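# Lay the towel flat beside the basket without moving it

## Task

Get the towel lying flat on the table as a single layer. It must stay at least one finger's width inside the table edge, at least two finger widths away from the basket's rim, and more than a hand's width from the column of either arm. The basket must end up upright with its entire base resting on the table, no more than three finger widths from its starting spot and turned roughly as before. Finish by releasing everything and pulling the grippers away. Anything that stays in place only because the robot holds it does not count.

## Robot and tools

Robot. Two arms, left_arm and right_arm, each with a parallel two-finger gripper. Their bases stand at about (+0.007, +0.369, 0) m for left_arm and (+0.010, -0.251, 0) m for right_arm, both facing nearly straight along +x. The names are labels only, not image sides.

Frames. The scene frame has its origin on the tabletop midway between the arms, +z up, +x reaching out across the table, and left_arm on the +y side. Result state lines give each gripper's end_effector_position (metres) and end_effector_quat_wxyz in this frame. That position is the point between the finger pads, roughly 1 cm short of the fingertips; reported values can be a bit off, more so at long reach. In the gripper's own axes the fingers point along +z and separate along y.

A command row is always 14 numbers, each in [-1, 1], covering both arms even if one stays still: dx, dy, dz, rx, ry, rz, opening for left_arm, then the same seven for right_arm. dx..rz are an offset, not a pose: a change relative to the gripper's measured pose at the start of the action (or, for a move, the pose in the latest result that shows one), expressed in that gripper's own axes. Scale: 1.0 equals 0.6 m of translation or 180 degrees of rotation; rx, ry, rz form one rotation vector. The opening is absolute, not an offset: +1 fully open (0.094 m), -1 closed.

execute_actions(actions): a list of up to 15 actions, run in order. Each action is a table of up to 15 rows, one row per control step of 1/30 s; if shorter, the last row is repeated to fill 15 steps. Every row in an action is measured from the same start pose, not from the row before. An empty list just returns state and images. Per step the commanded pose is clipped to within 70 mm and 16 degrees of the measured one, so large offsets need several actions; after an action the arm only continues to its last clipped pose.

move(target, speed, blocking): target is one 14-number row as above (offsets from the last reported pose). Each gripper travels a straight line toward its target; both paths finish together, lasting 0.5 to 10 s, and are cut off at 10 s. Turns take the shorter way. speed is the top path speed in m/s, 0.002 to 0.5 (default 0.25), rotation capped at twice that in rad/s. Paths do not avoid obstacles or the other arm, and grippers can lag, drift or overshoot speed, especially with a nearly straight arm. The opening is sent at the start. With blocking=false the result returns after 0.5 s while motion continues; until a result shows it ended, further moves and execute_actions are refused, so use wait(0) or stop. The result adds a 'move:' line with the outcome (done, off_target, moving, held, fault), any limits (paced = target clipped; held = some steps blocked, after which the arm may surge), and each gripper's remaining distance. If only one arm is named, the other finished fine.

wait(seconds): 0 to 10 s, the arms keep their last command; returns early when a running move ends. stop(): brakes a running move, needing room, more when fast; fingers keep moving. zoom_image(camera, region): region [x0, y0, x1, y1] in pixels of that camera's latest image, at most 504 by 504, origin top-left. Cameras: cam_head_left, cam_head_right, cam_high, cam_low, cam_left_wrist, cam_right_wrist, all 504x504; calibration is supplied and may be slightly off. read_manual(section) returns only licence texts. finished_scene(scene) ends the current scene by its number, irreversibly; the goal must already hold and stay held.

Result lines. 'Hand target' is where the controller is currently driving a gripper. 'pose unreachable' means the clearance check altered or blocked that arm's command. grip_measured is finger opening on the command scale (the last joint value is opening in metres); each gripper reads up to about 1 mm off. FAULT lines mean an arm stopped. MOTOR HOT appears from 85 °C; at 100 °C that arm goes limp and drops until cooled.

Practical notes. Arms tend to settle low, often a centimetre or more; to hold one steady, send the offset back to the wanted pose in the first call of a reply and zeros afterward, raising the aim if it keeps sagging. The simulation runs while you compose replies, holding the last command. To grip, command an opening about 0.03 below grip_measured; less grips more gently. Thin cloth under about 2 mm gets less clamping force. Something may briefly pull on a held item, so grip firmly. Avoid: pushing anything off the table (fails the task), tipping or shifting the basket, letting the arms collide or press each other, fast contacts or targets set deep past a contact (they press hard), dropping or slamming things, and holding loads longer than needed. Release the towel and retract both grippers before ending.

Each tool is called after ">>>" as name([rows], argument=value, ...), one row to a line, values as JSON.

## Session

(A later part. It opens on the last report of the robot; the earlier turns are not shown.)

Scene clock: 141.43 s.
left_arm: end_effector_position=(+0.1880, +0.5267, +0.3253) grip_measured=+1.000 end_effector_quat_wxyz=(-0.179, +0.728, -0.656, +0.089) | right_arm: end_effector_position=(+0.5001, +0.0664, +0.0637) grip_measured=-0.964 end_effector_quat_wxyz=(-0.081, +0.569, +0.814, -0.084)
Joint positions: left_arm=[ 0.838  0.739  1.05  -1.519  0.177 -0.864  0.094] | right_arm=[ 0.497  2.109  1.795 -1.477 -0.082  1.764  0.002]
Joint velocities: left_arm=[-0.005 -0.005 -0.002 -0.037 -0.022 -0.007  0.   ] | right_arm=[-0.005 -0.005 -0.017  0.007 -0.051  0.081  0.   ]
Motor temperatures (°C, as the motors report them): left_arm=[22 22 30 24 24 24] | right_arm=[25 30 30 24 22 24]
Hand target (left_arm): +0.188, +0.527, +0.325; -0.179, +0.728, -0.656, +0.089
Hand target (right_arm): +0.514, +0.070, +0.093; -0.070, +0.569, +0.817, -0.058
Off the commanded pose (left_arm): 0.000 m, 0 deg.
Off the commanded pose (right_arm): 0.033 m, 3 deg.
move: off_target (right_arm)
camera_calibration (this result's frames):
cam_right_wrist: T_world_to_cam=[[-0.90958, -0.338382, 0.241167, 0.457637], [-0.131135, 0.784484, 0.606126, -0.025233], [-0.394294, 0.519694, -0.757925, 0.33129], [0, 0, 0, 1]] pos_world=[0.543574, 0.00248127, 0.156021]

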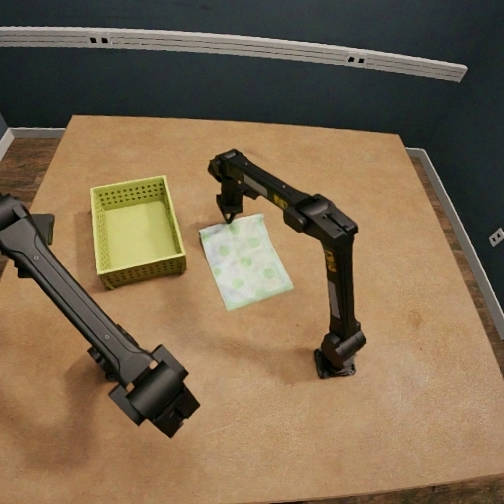

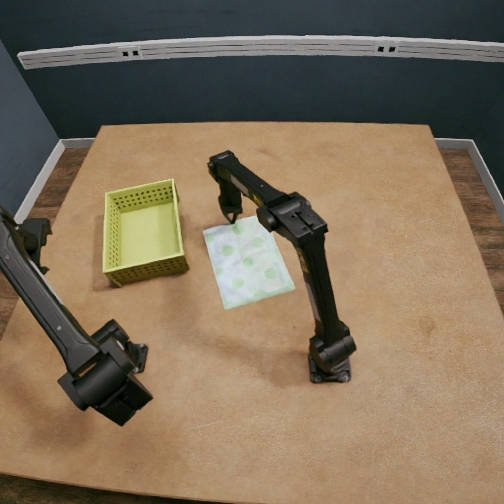

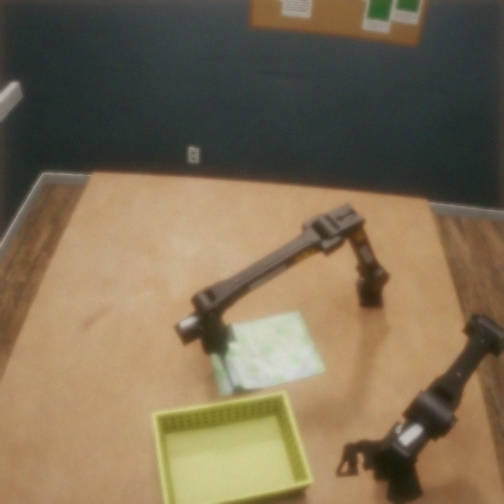

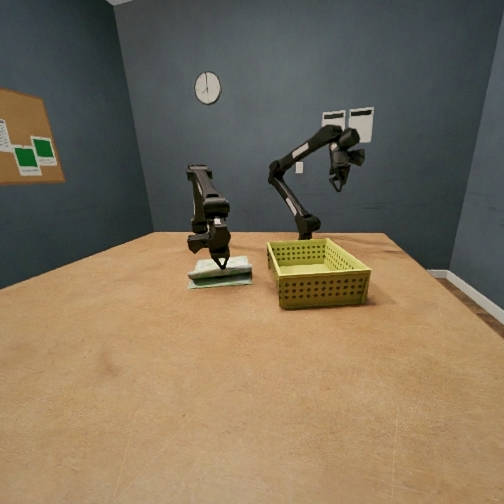

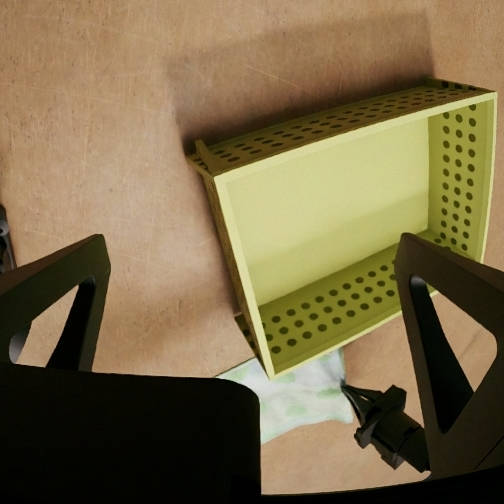

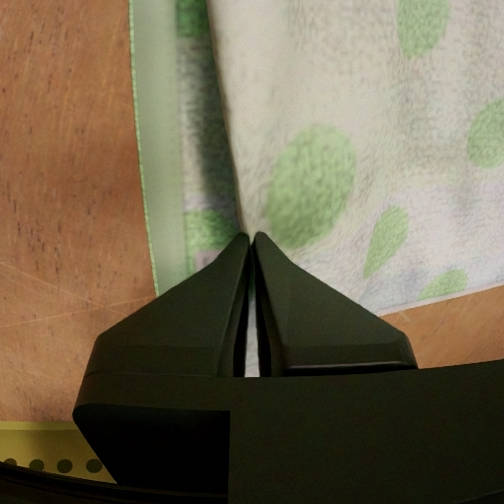

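>>> move(target=[0,0,0,0,0,0,1,0,0,0.05,0,0,0,-1], speed=0.06)

>>> move(target=[0,0,0,0,0,0,1,0,0,-0.05,0,0,0,-0.2], speed=0.06)

>>> move(target=[0,0,0,0,0,0,1,0,-0.2,-0.03,0,0,0,-0.2], speed=0.1)

>>> move(target=[0,0,0,0,0,0,1,0,0,0.09,0,0,0,-0.2], speed=0.04)

>>> move(target=[0,0,0,0,0,0,1,-0.2,0.3,0.03,0,0,0,-0.2], speed=0.06)

Scene clock: 164.50 s.
left_arm: end_effector_position=(+0.1880, +0.5267, +0.3253) grip_measured=+1.000 end_effector_quat_wxyz=(-0.179, +0.728, -0.656, +0.089) | right_arm: end_effector_position=(+0.4928, +0.0619, +0.0411) grip_measured=-0.964 end_effector_quat_wxyz=(-0.082, +0.569, +0.814, -0.085)
Joint positions: left_arm=[ 0.838  0.739  1.05  -1.519  0.177 -0.864  0.094] | right_arm=[ 0.497  2.109  1.733 -1.417 -0.082  1.763  0.002]
Joint velocities: left_arm=[-0.005 -0.015  0.002 -0.012  0.022 -0.007  0.   ] | right_arm=[ 0.005 -0.005 -0.002 -0.002 -0.007 -0.007  0.001]
Motor temperatures (°C, as the motors report them): left_arm=[22 22 31 24 24 24] | right_arm=[25 31 32 24 22 24]
Hand target (left_arm): +0.188, +0.527, +0.325; -0.179, +0.728, -0.656, +0.089
Hand target (right_arm): +0.493, +0.065, +0.034; -0.081, +0.569, +0.814, -0.084
Off the commanded pose (left_arm): 0.000 m, 0 deg.
Off the commanded pose (right_arm): 0.007 m, 0 deg.
move: done
camera_calibration (this result's frames):
cam_right_wrist: T_world_to_cam=[[-0.908978, -0.33845, 0.243331, 0.454548], [-0.130235, 0.78511, 0.605509, -0.0094262], [-0.395976, 0.518704, -0.757726, 0.314506], [0, 0, 0, 1]] pos_world=[0.536484, -0.00189323, 0.133411]

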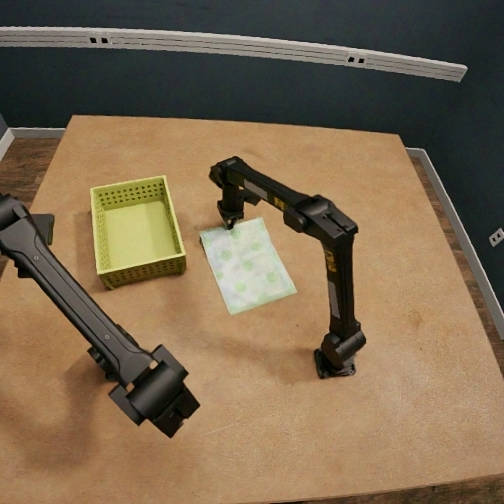

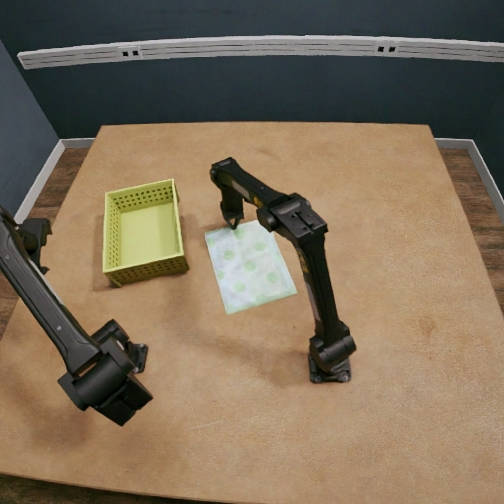

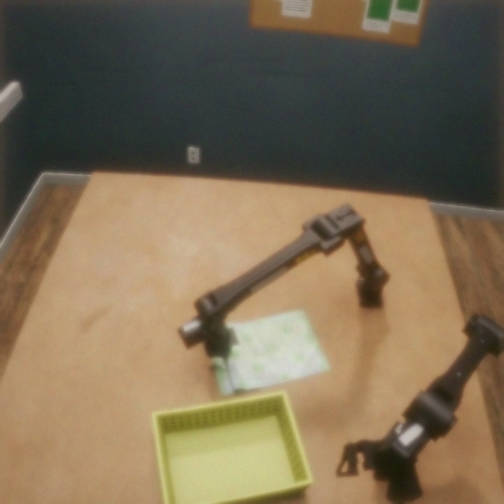

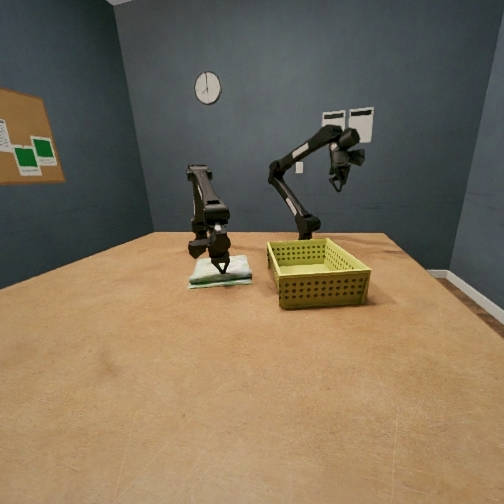

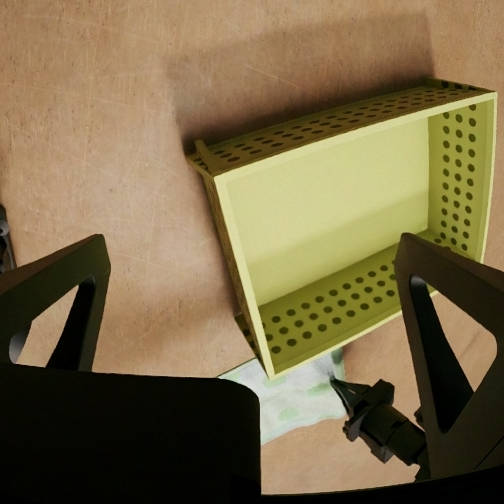

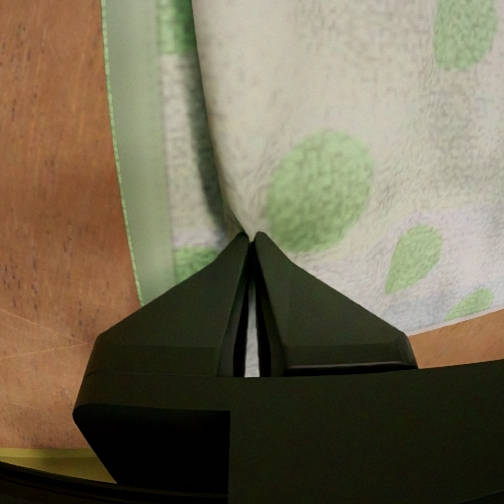

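Scene clock: 165.37 s.
left_arm: end_effector_position=(+0.1880, +0.5267, +0.3253) grip_measured=+1.000 end_effector_quat_wxyz=(-0.179, +0.728, -0.656, +0.089) | right_arm: end_effector_position=(+0.4851, +0.0571, +0.0482) grip_measured=-0.202 end_effector_quat_wxyz=(-0.091, +0.568, +0.811, -0.106)
Joint positions: left_arm=[ 0.838  0.739  1.05  -1.519  0.177 -0.864  0.094] | right_arm=[ 0.497  2.109  1.745 -1.474 -0.082  1.763  0.037]
Joint velocities: left_arm=[-0.015  0.005 -0.012 -0.017  0.007 -0.007  0.   ] | right_arm=[-0.005 -0.024  0.007 -0.012  0.051 -0.037 -0.   ]
Motor temperatures (°C, as the motors report them): left_arm=[22 22 31 24 24 24] | right_arm=[25 31 32 24 22 24]
Hand target (left_arm): +0.188, +0.527, +0.325; -0.179, +0.728, -0.656, +0.089
Hand target (right_arm): +0.499, +0.062, +0.070; -0.082, +0.569, +0.814, -0.085
Off the commanded pose (left_arm): 0.000 m, 0 deg.
Off the commanded pose (right_arm): 0.027 m, 3 deg.
move: off_target (right_arm)
camera_calibration (this result's frames):
cam_right_wrist: T_world_to_cam=[[-0.898742, -0.332145, 0.286257, 0.436768], [-0.107103, 0.799357, 0.591233, -0.0223044], [-0.425197, 0.500707, -0.753989, 0.334281], [0, 0, 0, 1]] pos_world=[0.532288, -0.00447753, 0.140204]

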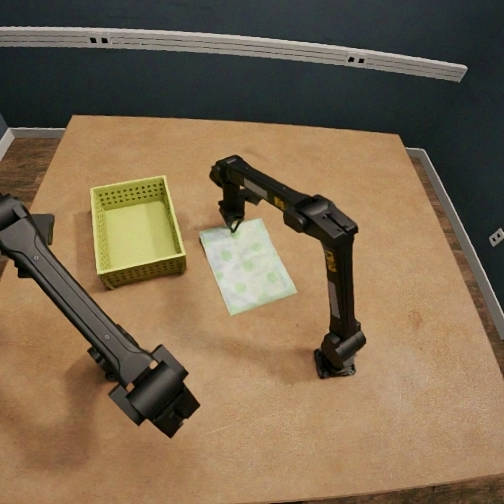

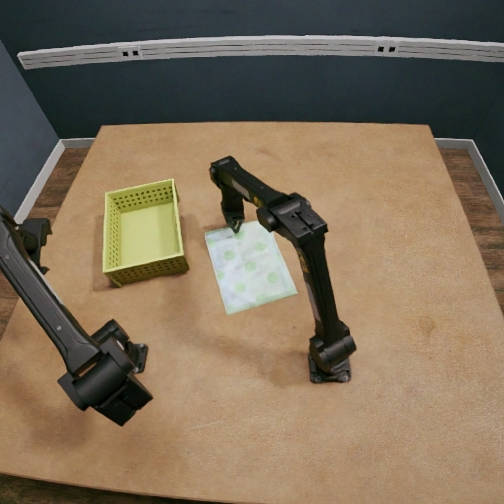

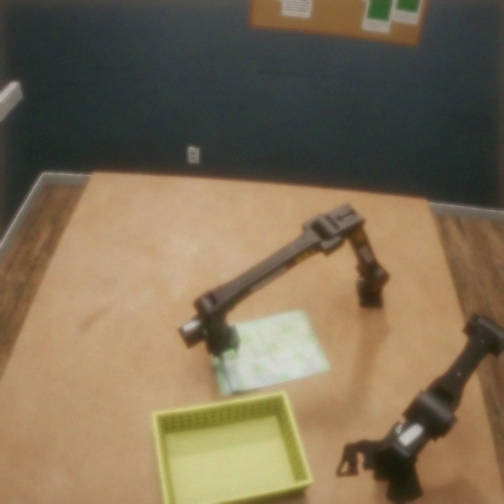

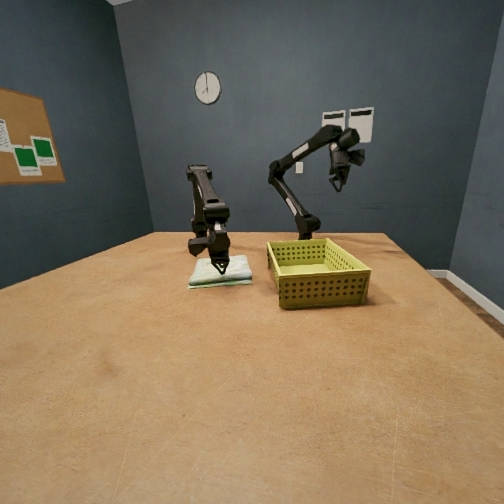

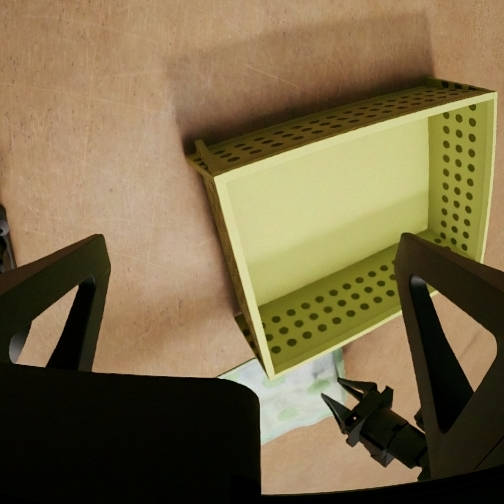

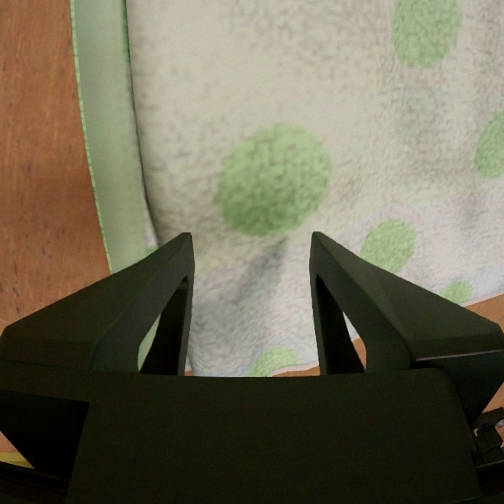

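Scene clock: 166.97 s.
left_arm: end_effector_position=(+0.1880, +0.5267, +0.3253) grip_measured=+1.000 end_effector_quat_wxyz=(-0.179, +0.728, -0.656, +0.089) | right_arm: end_effector_position=(+0.3792, +0.0129, +0.0906) grip_measured=-0.202 end_effector_quat_wxyz=(-0.094, +0.566, +0.810, -0.119)
Joint positions: left_arm=[ 0.838  0.739  1.05  -1.519  0.177 -0.864  0.094] | right_arm=[ 0.535  1.806  1.381 -1.437 -0.087  1.796  0.037]
Joint velocities: left_arm=[-0.005 -0.005  0.012  0.012 -0.007 -0.051  0.   ] | right_arm=[ 0.005  0.005 -0.007 -0.007 -0.051 -0.007  0.   ]
Motor temperatures (°C, as the motors report them): left_arm=[22 22 31 24 24 24] | right_arm=[25 31 31 24 22 24]
Hand target (left_arm): +0.188, +0.527, +0.325; -0.179, +0.728, -0.656, +0.089
Hand target (right_arm): +0.381, +0.018, +0.096; -0.090, +0.568, +0.811, -0.106
Off the commanded pose (left_arm): 0.000 m, 0 deg.
Off the commanded pose (right_arm): 0.010 m, 2 deg.
move: done
camera_calibration (this result's frames):
cam_right_wrist: T_world_to_cam=[[-0.89125, -0.33093, 0.310094, 0.309718], [-0.0989285, 0.809161, 0.579199, -0.0254882], [-0.44259, 0.485534, -0.753904, 0.350168], [0, 0, 0, 1]] pos_world=[0.428496, -0.0468997, 0.182714]

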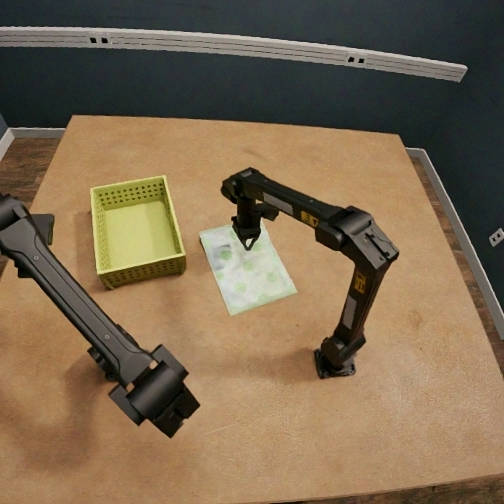

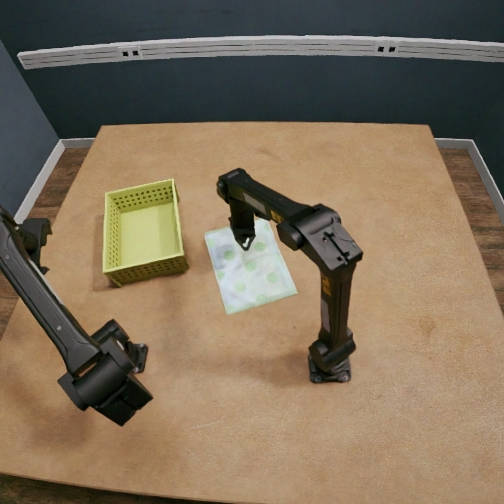

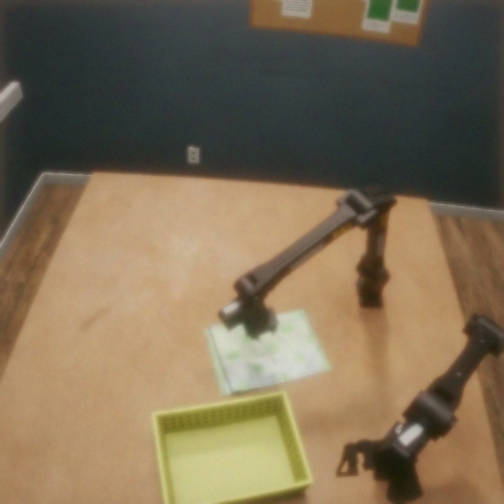

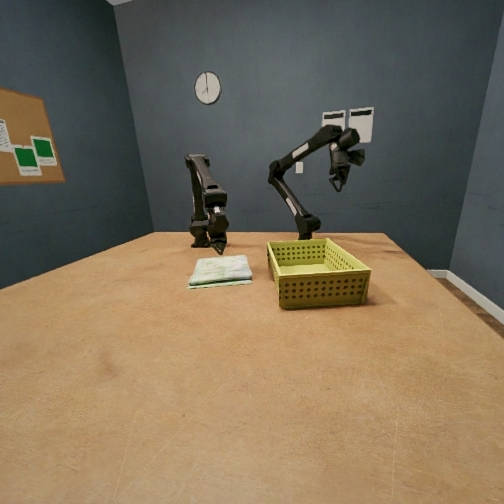

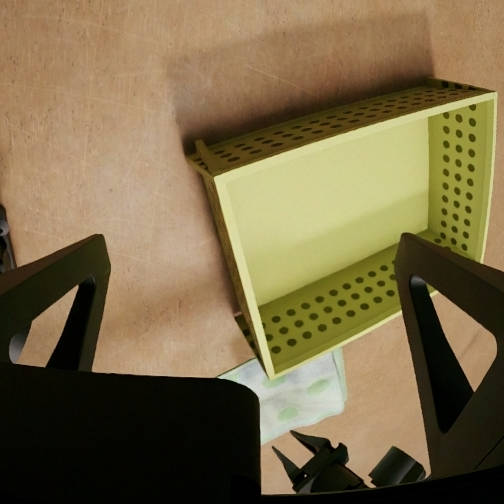

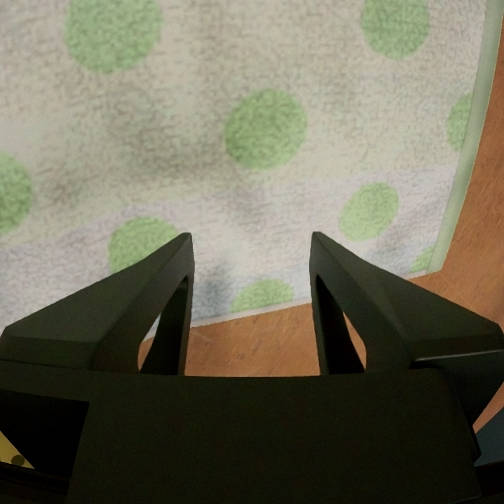

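Scene clock: 168.63 s.
left_arm: end_effector_position=(+0.1880, +0.5267, +0.3253) grip_measured=+1.000 end_effector_quat_wxyz=(-0.179, +0.728, -0.656, +0.089) | right_arm: end_effector_position=(+0.3642, +0.0047, +0.0445) grip_measured=-0.202 end_effector_quat_wxyz=(-0.094, +0.565, +0.811, -0.120)
Joint positions: left_arm=[ 0.838  0.739  1.05  -1.519  0.177 -0.864  0.094] | right_arm=[ 0.538  1.825  1.271 -1.31  -0.087  1.798  0.037]
Joint velocities: left_arm=[-0.005 -0.024 -0.002 -0.002 -0.037 -0.066  0.   ] | right_arm=[ 0.005 -0.005  0.007 -0.002  0.007 -0.007 -0.001]
Motor temperatures (°C, as the motors report them): left_arm=[22 22 31 24 24 24] | right_arm=[25 31 31 24 22 24]
Hand target (left_arm): +0.188, +0.527, +0.325; -0.179, +0.728, -0.656, +0.089
Hand target (right_arm): +0.364, +0.009, +0.039; -0.093, +0.566, +0.810, -0.119
Off the commanded pose (left_arm): 0.000 m, 0 deg.
Off the commanded pose (right_arm): 0.006 m, 0 deg.
move: done
camera_calibration (this result's frames):
cam_right_wrist: T_world_to_cam=[[-0.890341, -0.332358, 0.311178, 0.307634], [-0.100056, 0.809587, 0.57841, 0.00681137], [-0.444164, 0.483847, -0.754062, 0.313348], [0, 0, 0, 1]] pos_world=[0.413759, -0.0548825, 0.136616]

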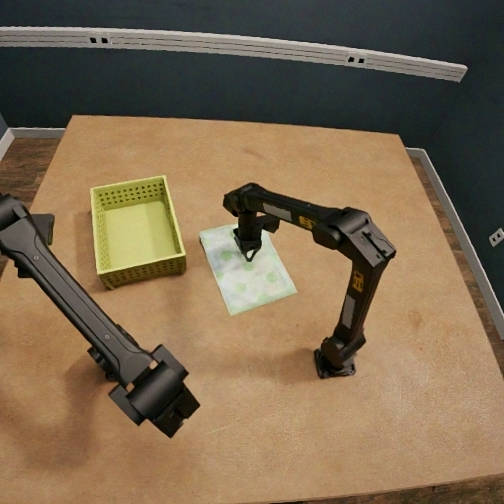

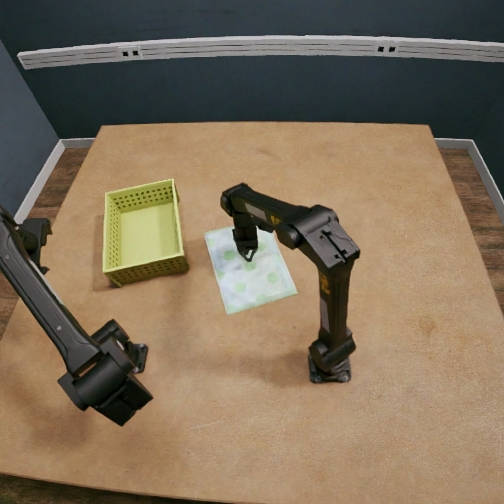

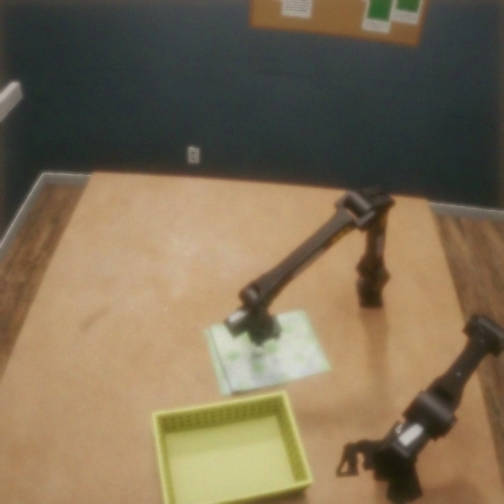

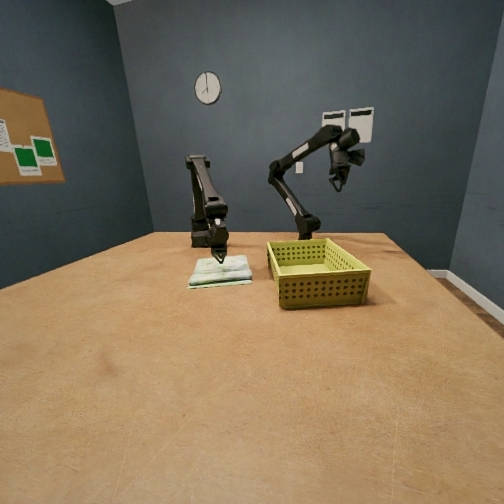

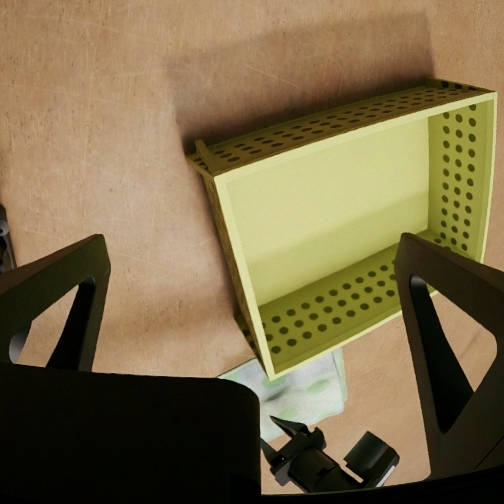

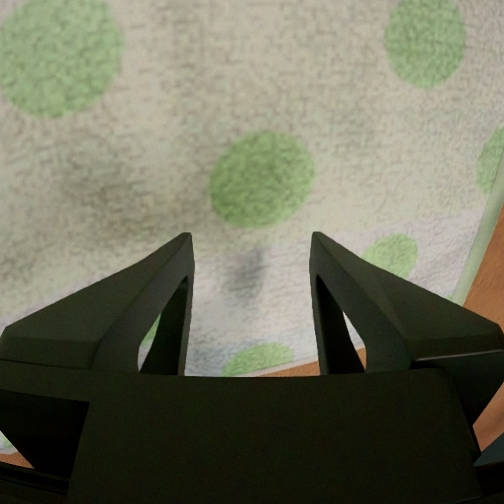

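Scene clock: 172.60 s.
left_arm: end_effector_position=(+0.1880, +0.5267, +0.3253) grip_measured=+1.000 end_effector_quat_wxyz=(-0.179, +0.728, -0.656, +0.089) | right_arm: end_effector_position=(+0.5586, -0.0377, +0.0129) grip_measured=-0.202 end_effector_quat_wxyz=(-0.085, +0.564, +0.816, -0.092)
Joint positions: left_arm=[ 0.838  0.739  1.05  -1.519  0.177 -0.864  0.094] | right_arm=[ 0.307  2.191  1.793 -1.421 -0.035  1.568  0.037]
Joint velocities: left_arm=[-0.015 -0.005 -0.007  0.007  0.051  0.095  0.   ] | right_arm=[ 0.005 -0.005 -0.007 -0.002  0.066 -0.022  0.   ]
Motor temperatures (°C, as the motors report them): left_arm=[22 22 31 24 24 24] | right_arm=[25 31 31 24 22 24]
Hand target (left_arm): +0.188, +0.527, +0.325; -0.179, +0.728, -0.656, +0.089
Hand target (right_arm): +0.559, -0.048, -0.025; -0.097, +0.565, +0.811, -0.118
Off the commanded pose (left_arm): 0.000 m, 0 deg.
Off the commanded pose (right_arm): 0.043 m, 3 deg.
move: off_target (right_arm)
camera_calibration (this result's frames):
cam_right_wrist: T_world_to_cam=[[-0.9019, -0.346737, 0.257583, 0.483023], [-0.130645, 0.787379, 0.602467, 0.094736], [-0.411713, 0.509714, -0.755437, 0.379245], [0, 0, 0, 1]] pos_world=[0.604156, -0.100417, 0.105002]

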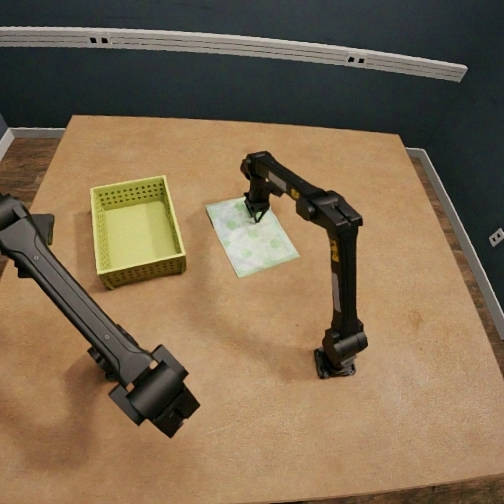

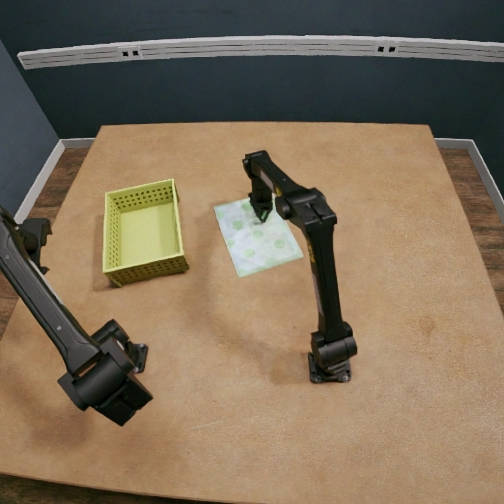

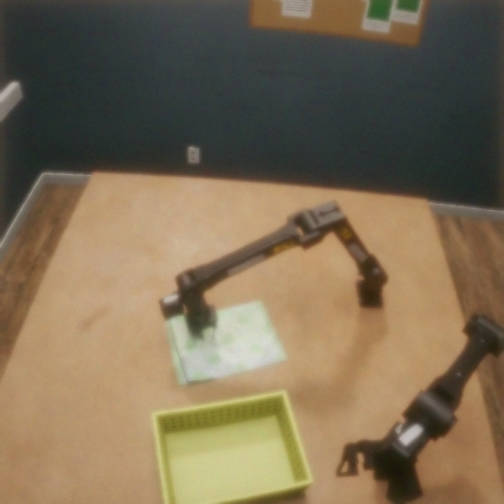

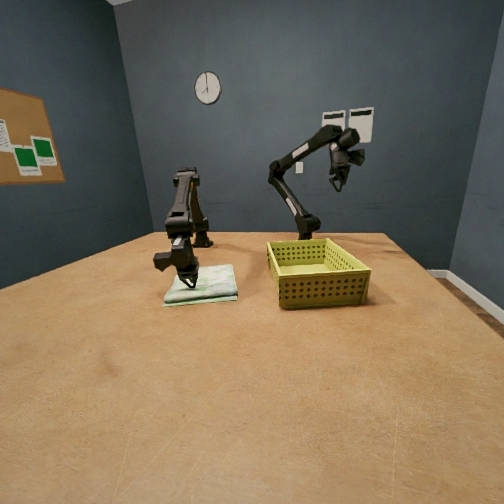

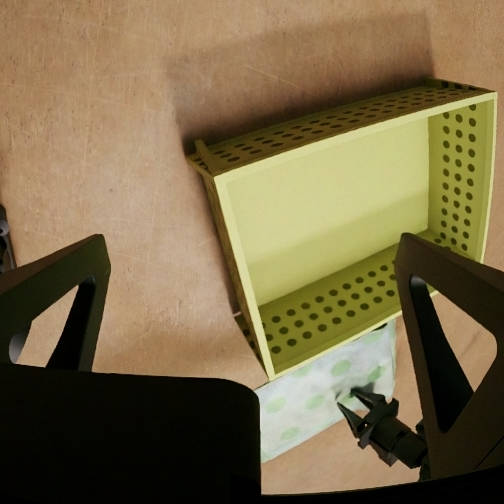

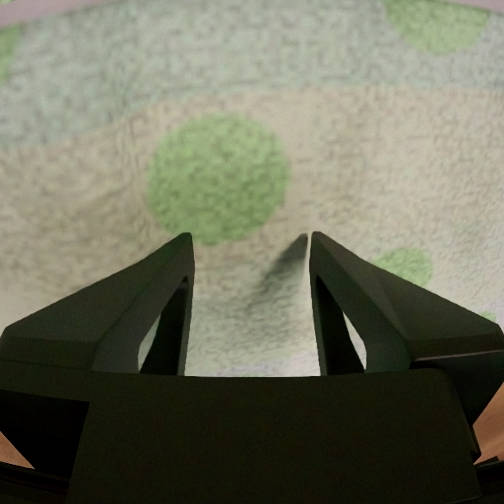

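>>> move(target=[0,0,0,0,0,0,1,0,0,-0.08,0,0,0,-0.1], speed=0.08)

>>> move(target=[0,0,0,0,0,0,1,0.045,0.21,-0.02,0,0,0,-0.1], speed=0.1)

Scene clock: 179.60 s.
left_arm: end_effector_position=(+0.1880, +0.5267, +0.3253) grip_measured=+1.000 end_effector_quat_wxyz=(-0.179, +0.728, -0.656, +0.089) | right_arm: end_effector_position=(+0.5561, -0.0385, +0.0385) grip_measured=-0.102 end_effector_quat_wxyz=(-0.097, +0.563, +0.814, -0.109)
Joint positions: left_arm=[ 0.838  0.739  1.05  -1.519  0.177 -0.864  0.094] | right_arm=[ 0.307  2.186  1.849 -1.523 -0.036  1.567  0.042]
Joint velocities: left_arm=[ 0.015 -0.005  0.002  0.032 -0.051  0.007  0.   ] | right_arm=[-0.005 -0.005 -0.002 -0.017 -0.037 -0.037 -0.001]
Motor temperatures (°C, as the motors report them): left_arm=[22 22 31 24 24 24] | right_arm=[25 30 31 24 22 24]
Hand target (left_arm): +0.188, +0.527, +0.325; -0.179, +0.728, -0.656, +0.089
Hand target (right_arm): +0.569, -0.036, +0.060; -0.085, +0.564, +0.816, -0.092
Off the commanded pose (left_arm): 0.000 m, 0 deg.
Off the commanded pose (right_arm): 0.025 m, 2 deg.
move: off_target (right_arm)
camera_calibration (this result's frames):
cam_right_wrist: T_world_to_cam=[[-0.890945, -0.343408, 0.297132, 0.466381], [-0.10795, 0.795723, 0.595963, 0.0676451], [-0.441094, 0.498894, -0.746017, 0.41354], [0, 0, 0, 1]] pos_world=[0.605232, -0.0999804, 0.129617]

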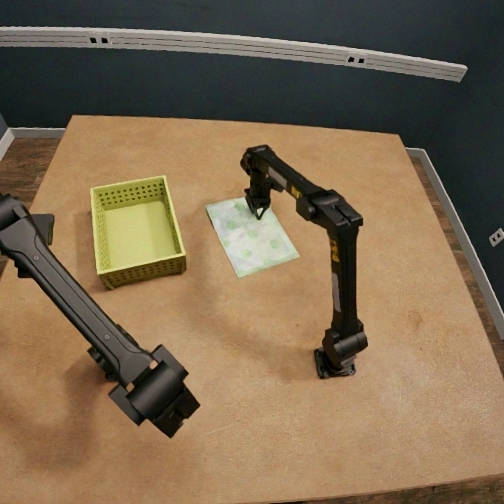

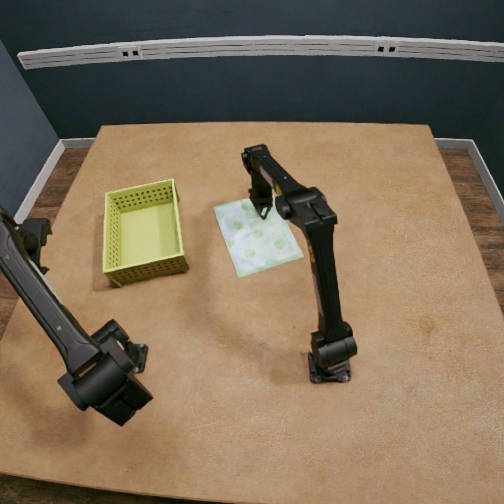

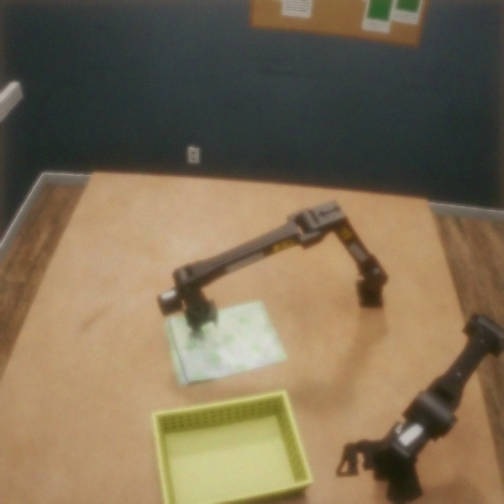

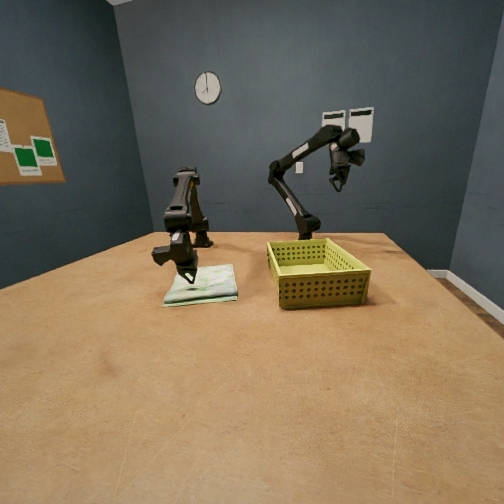

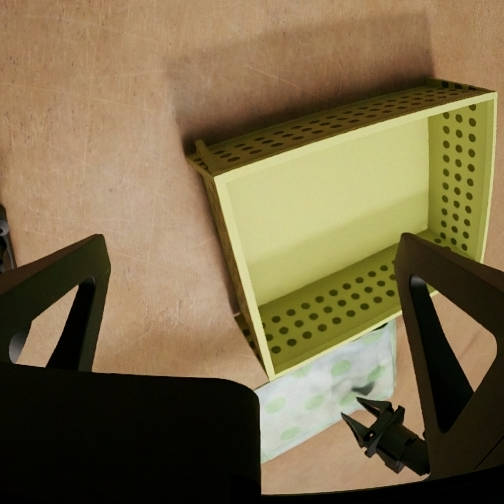

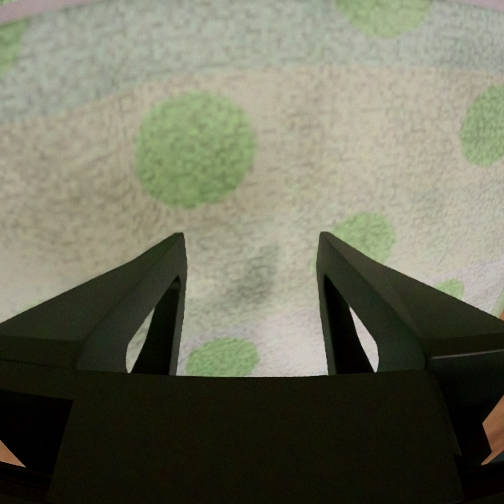

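Scene clock: 181.27 s.
left_arm: end_effector_position=(+0.1880, +0.5267, +0.3253) grip_measured=+1.000 end_effector_quat_wxyz=(-0.179, +0.728, -0.656, +0.089) | right_arm: end_effector_position=(+0.6596, +0.0226, +0.0219) grip_measured=-0.102 end_effector_quat_wxyz=(-0.071, +0.566, +0.818, -0.072)
Joint positions: left_arm=[ 0.838  0.739  1.05  -1.519  0.177 -0.864  0.094] | right_arm=[ 0.336  2.54   2.471 -1.7   -0.04   1.596  0.042]
Joint velocities: left_arm=[ 0.005 -0.015 -0.002 -0.012 -0.007  0.007  0.   ] | right_arm=[-0.005 -0.015 -0.002 -0.002 -0.007  0.022 -0.   ]
Motor temperatures (°C, as the motors report them): left_arm=[22 22 31 24 24 24] | right_arm=[25 31 31 24 22 24]
Hand target (left_arm): +0.188, +0.527, +0.325; -0.179, +0.728, -0.656, +0.089
Hand target (right_arm): +0.663, +0.030, +0.017; -0.070, +0.567, +0.818, -0.068
Off the commanded pose (left_arm): 0.000 m, 0 deg.
Off the commanded pose (right_arm): 0.011 m, 5 deg.
joint sent to its limit (right arm) — the command would take joint 4 (wrist pitch) past its lower limit, so that joint was sent only as far as its limit.
move: off_target (right_arm)
camera_calibration (this result's frames):
cam_right_wrist: T_world_to_cam=[[-0.912874, -0.350302, 0.209641, 0.601107], [-0.158715, 0.77766, 0.608321, 0.0736634], [-0.376126, 0.522047, -0.765504, 0.373324], [0, 0, 0, 1]] pos_world=[0.700843, -0.0416086, 0.114953]

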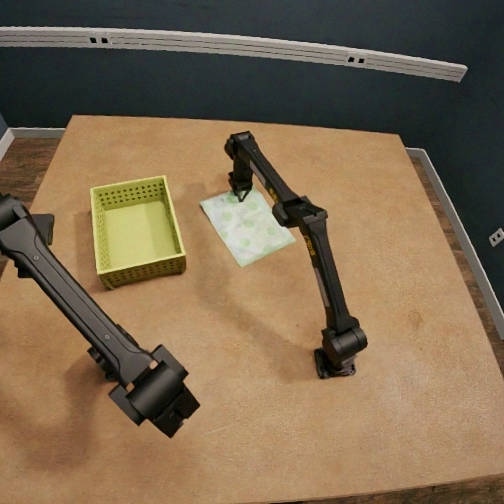

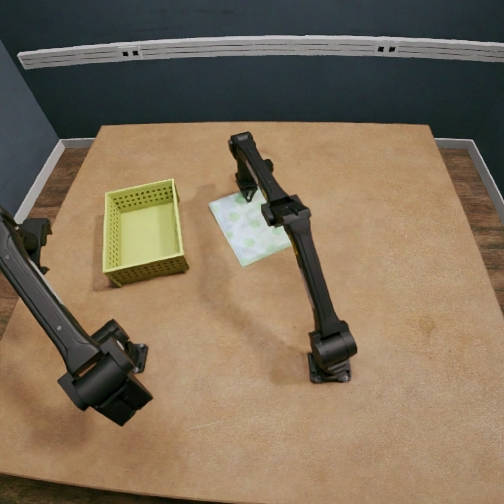

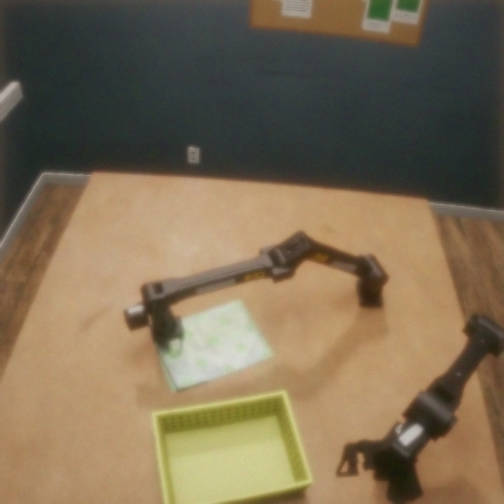

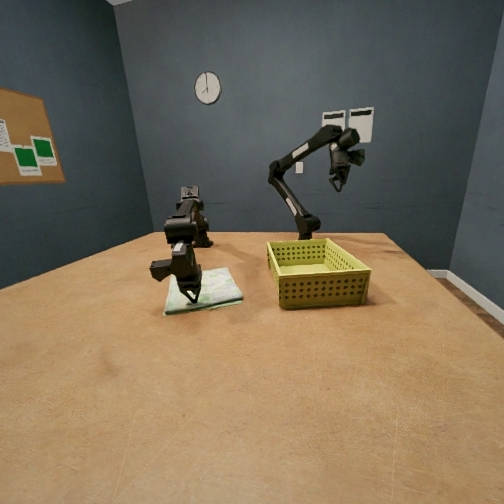

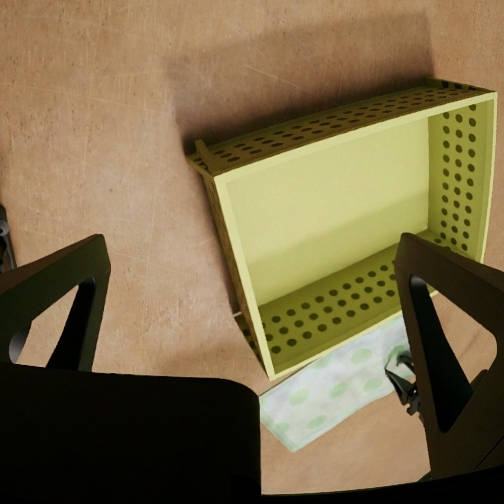

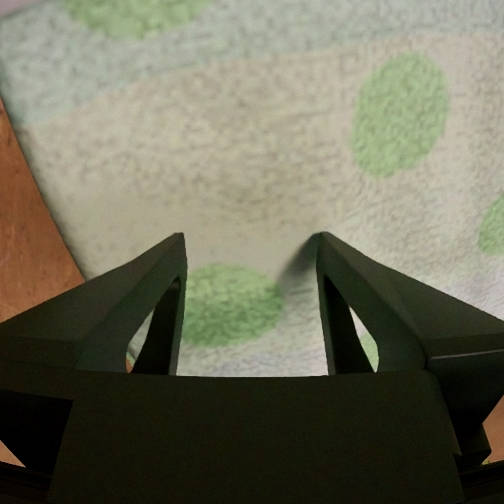

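>>> move(target=[0,0,0,0,0,0,1,0,0,-0.2,0,0,0,-0.1], speed=0.08)

Scene clock: 185.37 s.
left_arm: end_effector_position=(+0.1880, +0.5267, +0.3253) grip_measured=+1.000 end_effector_quat_wxyz=(-0.179, +0.728, -0.656, +0.089) | right_arm: end_effector_position=(+0.6695, +0.0261, +0.1029) grip_measured=-0.102 end_effector_quat_wxyz=(-0.037, +0.568, +0.822, -0.021)
Joint positions: left_arm=[ 0.838  0.739  1.05  -1.519  0.177 -0.864  0.094] | right_arm=[ 0.335  2.428  2.482 -1.7   -0.04   1.597  0.042]
Joint velocities: left_arm=[ 0.005 -0.005 -0.002  0.007 -0.037  0.051  0.   ] | right_arm=[-0.015 -0.015 -0.007 -0.002  0.051 -0.022  0.   ]
Motor temperatures (°C, as the motors report them): left_arm=[22 22 31 24 24 24] | right_arm=[25 31 31 24 22 24]
Hand target (left_arm): +0.188, +0.527, +0.325; -0.179, +0.728, -0.656, +0.089
Hand target (right_arm): +0.679, +0.025, +0.138; -0.019, +0.571, +0.821, +0.007
Off the commanded pose (left_arm): 0.000 m, 0 deg.
Off the commanded pose (right_arm): 0.039 m, 7 deg.
joint sent to its limit (right arm) — the command would take joint 4 (wrist pitch) past its lower limit, so that joint was sent only as far as its limit.
move: off_target (right_arm)
camera_calibration (this result's frames):
cam_right_wrist: T_world_to_cam=[[-0.930391, -0.355863, 0.087941, 0.618749], [-0.227759, 0.749173, 0.621985, 0.0688124], [-0.287225, 0.55866, -0.778075, 0.378058], [0, 0, 0, 1]] pos_world=[0.699938, -0.0425686, 0.196944]

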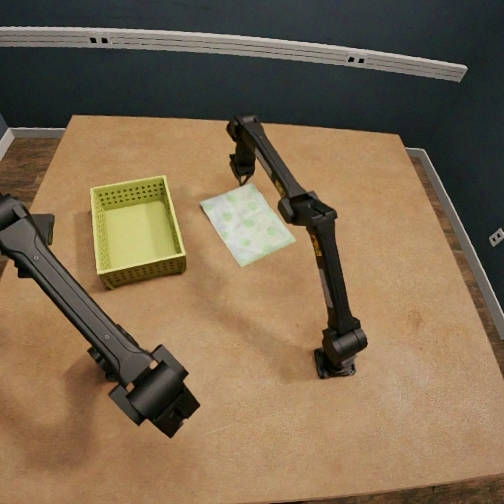

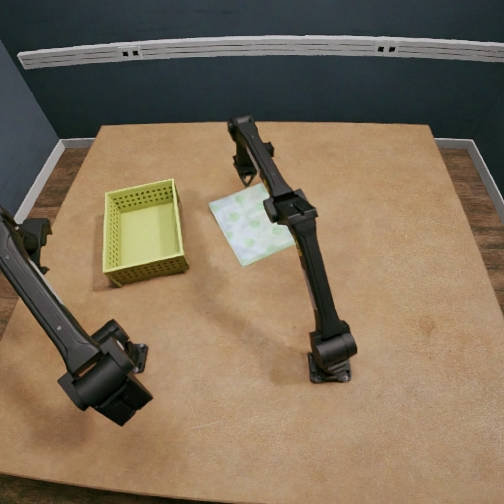

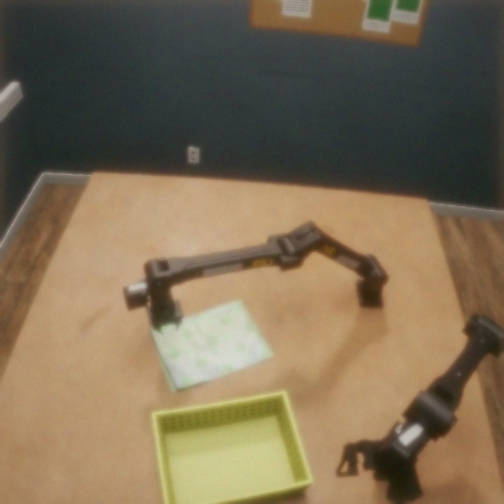

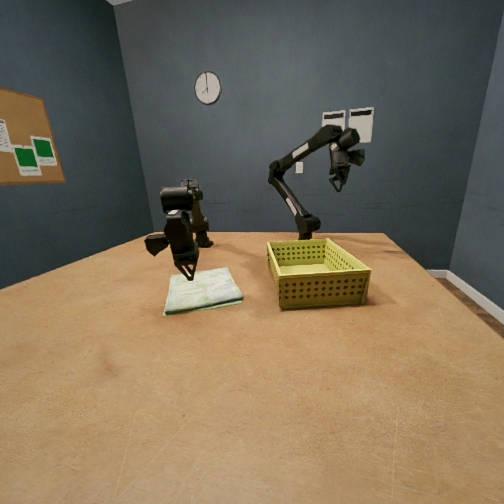

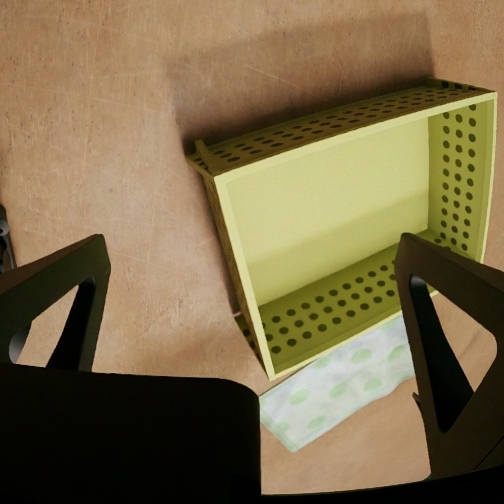

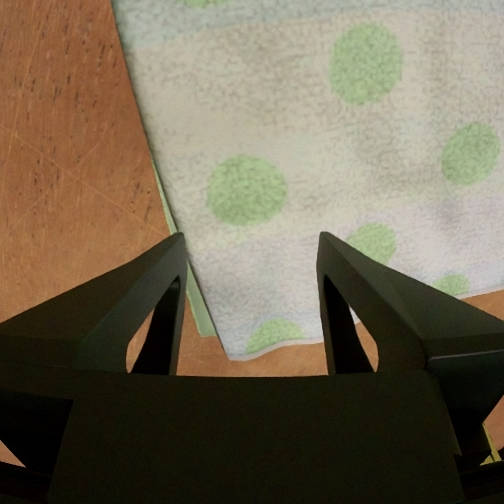

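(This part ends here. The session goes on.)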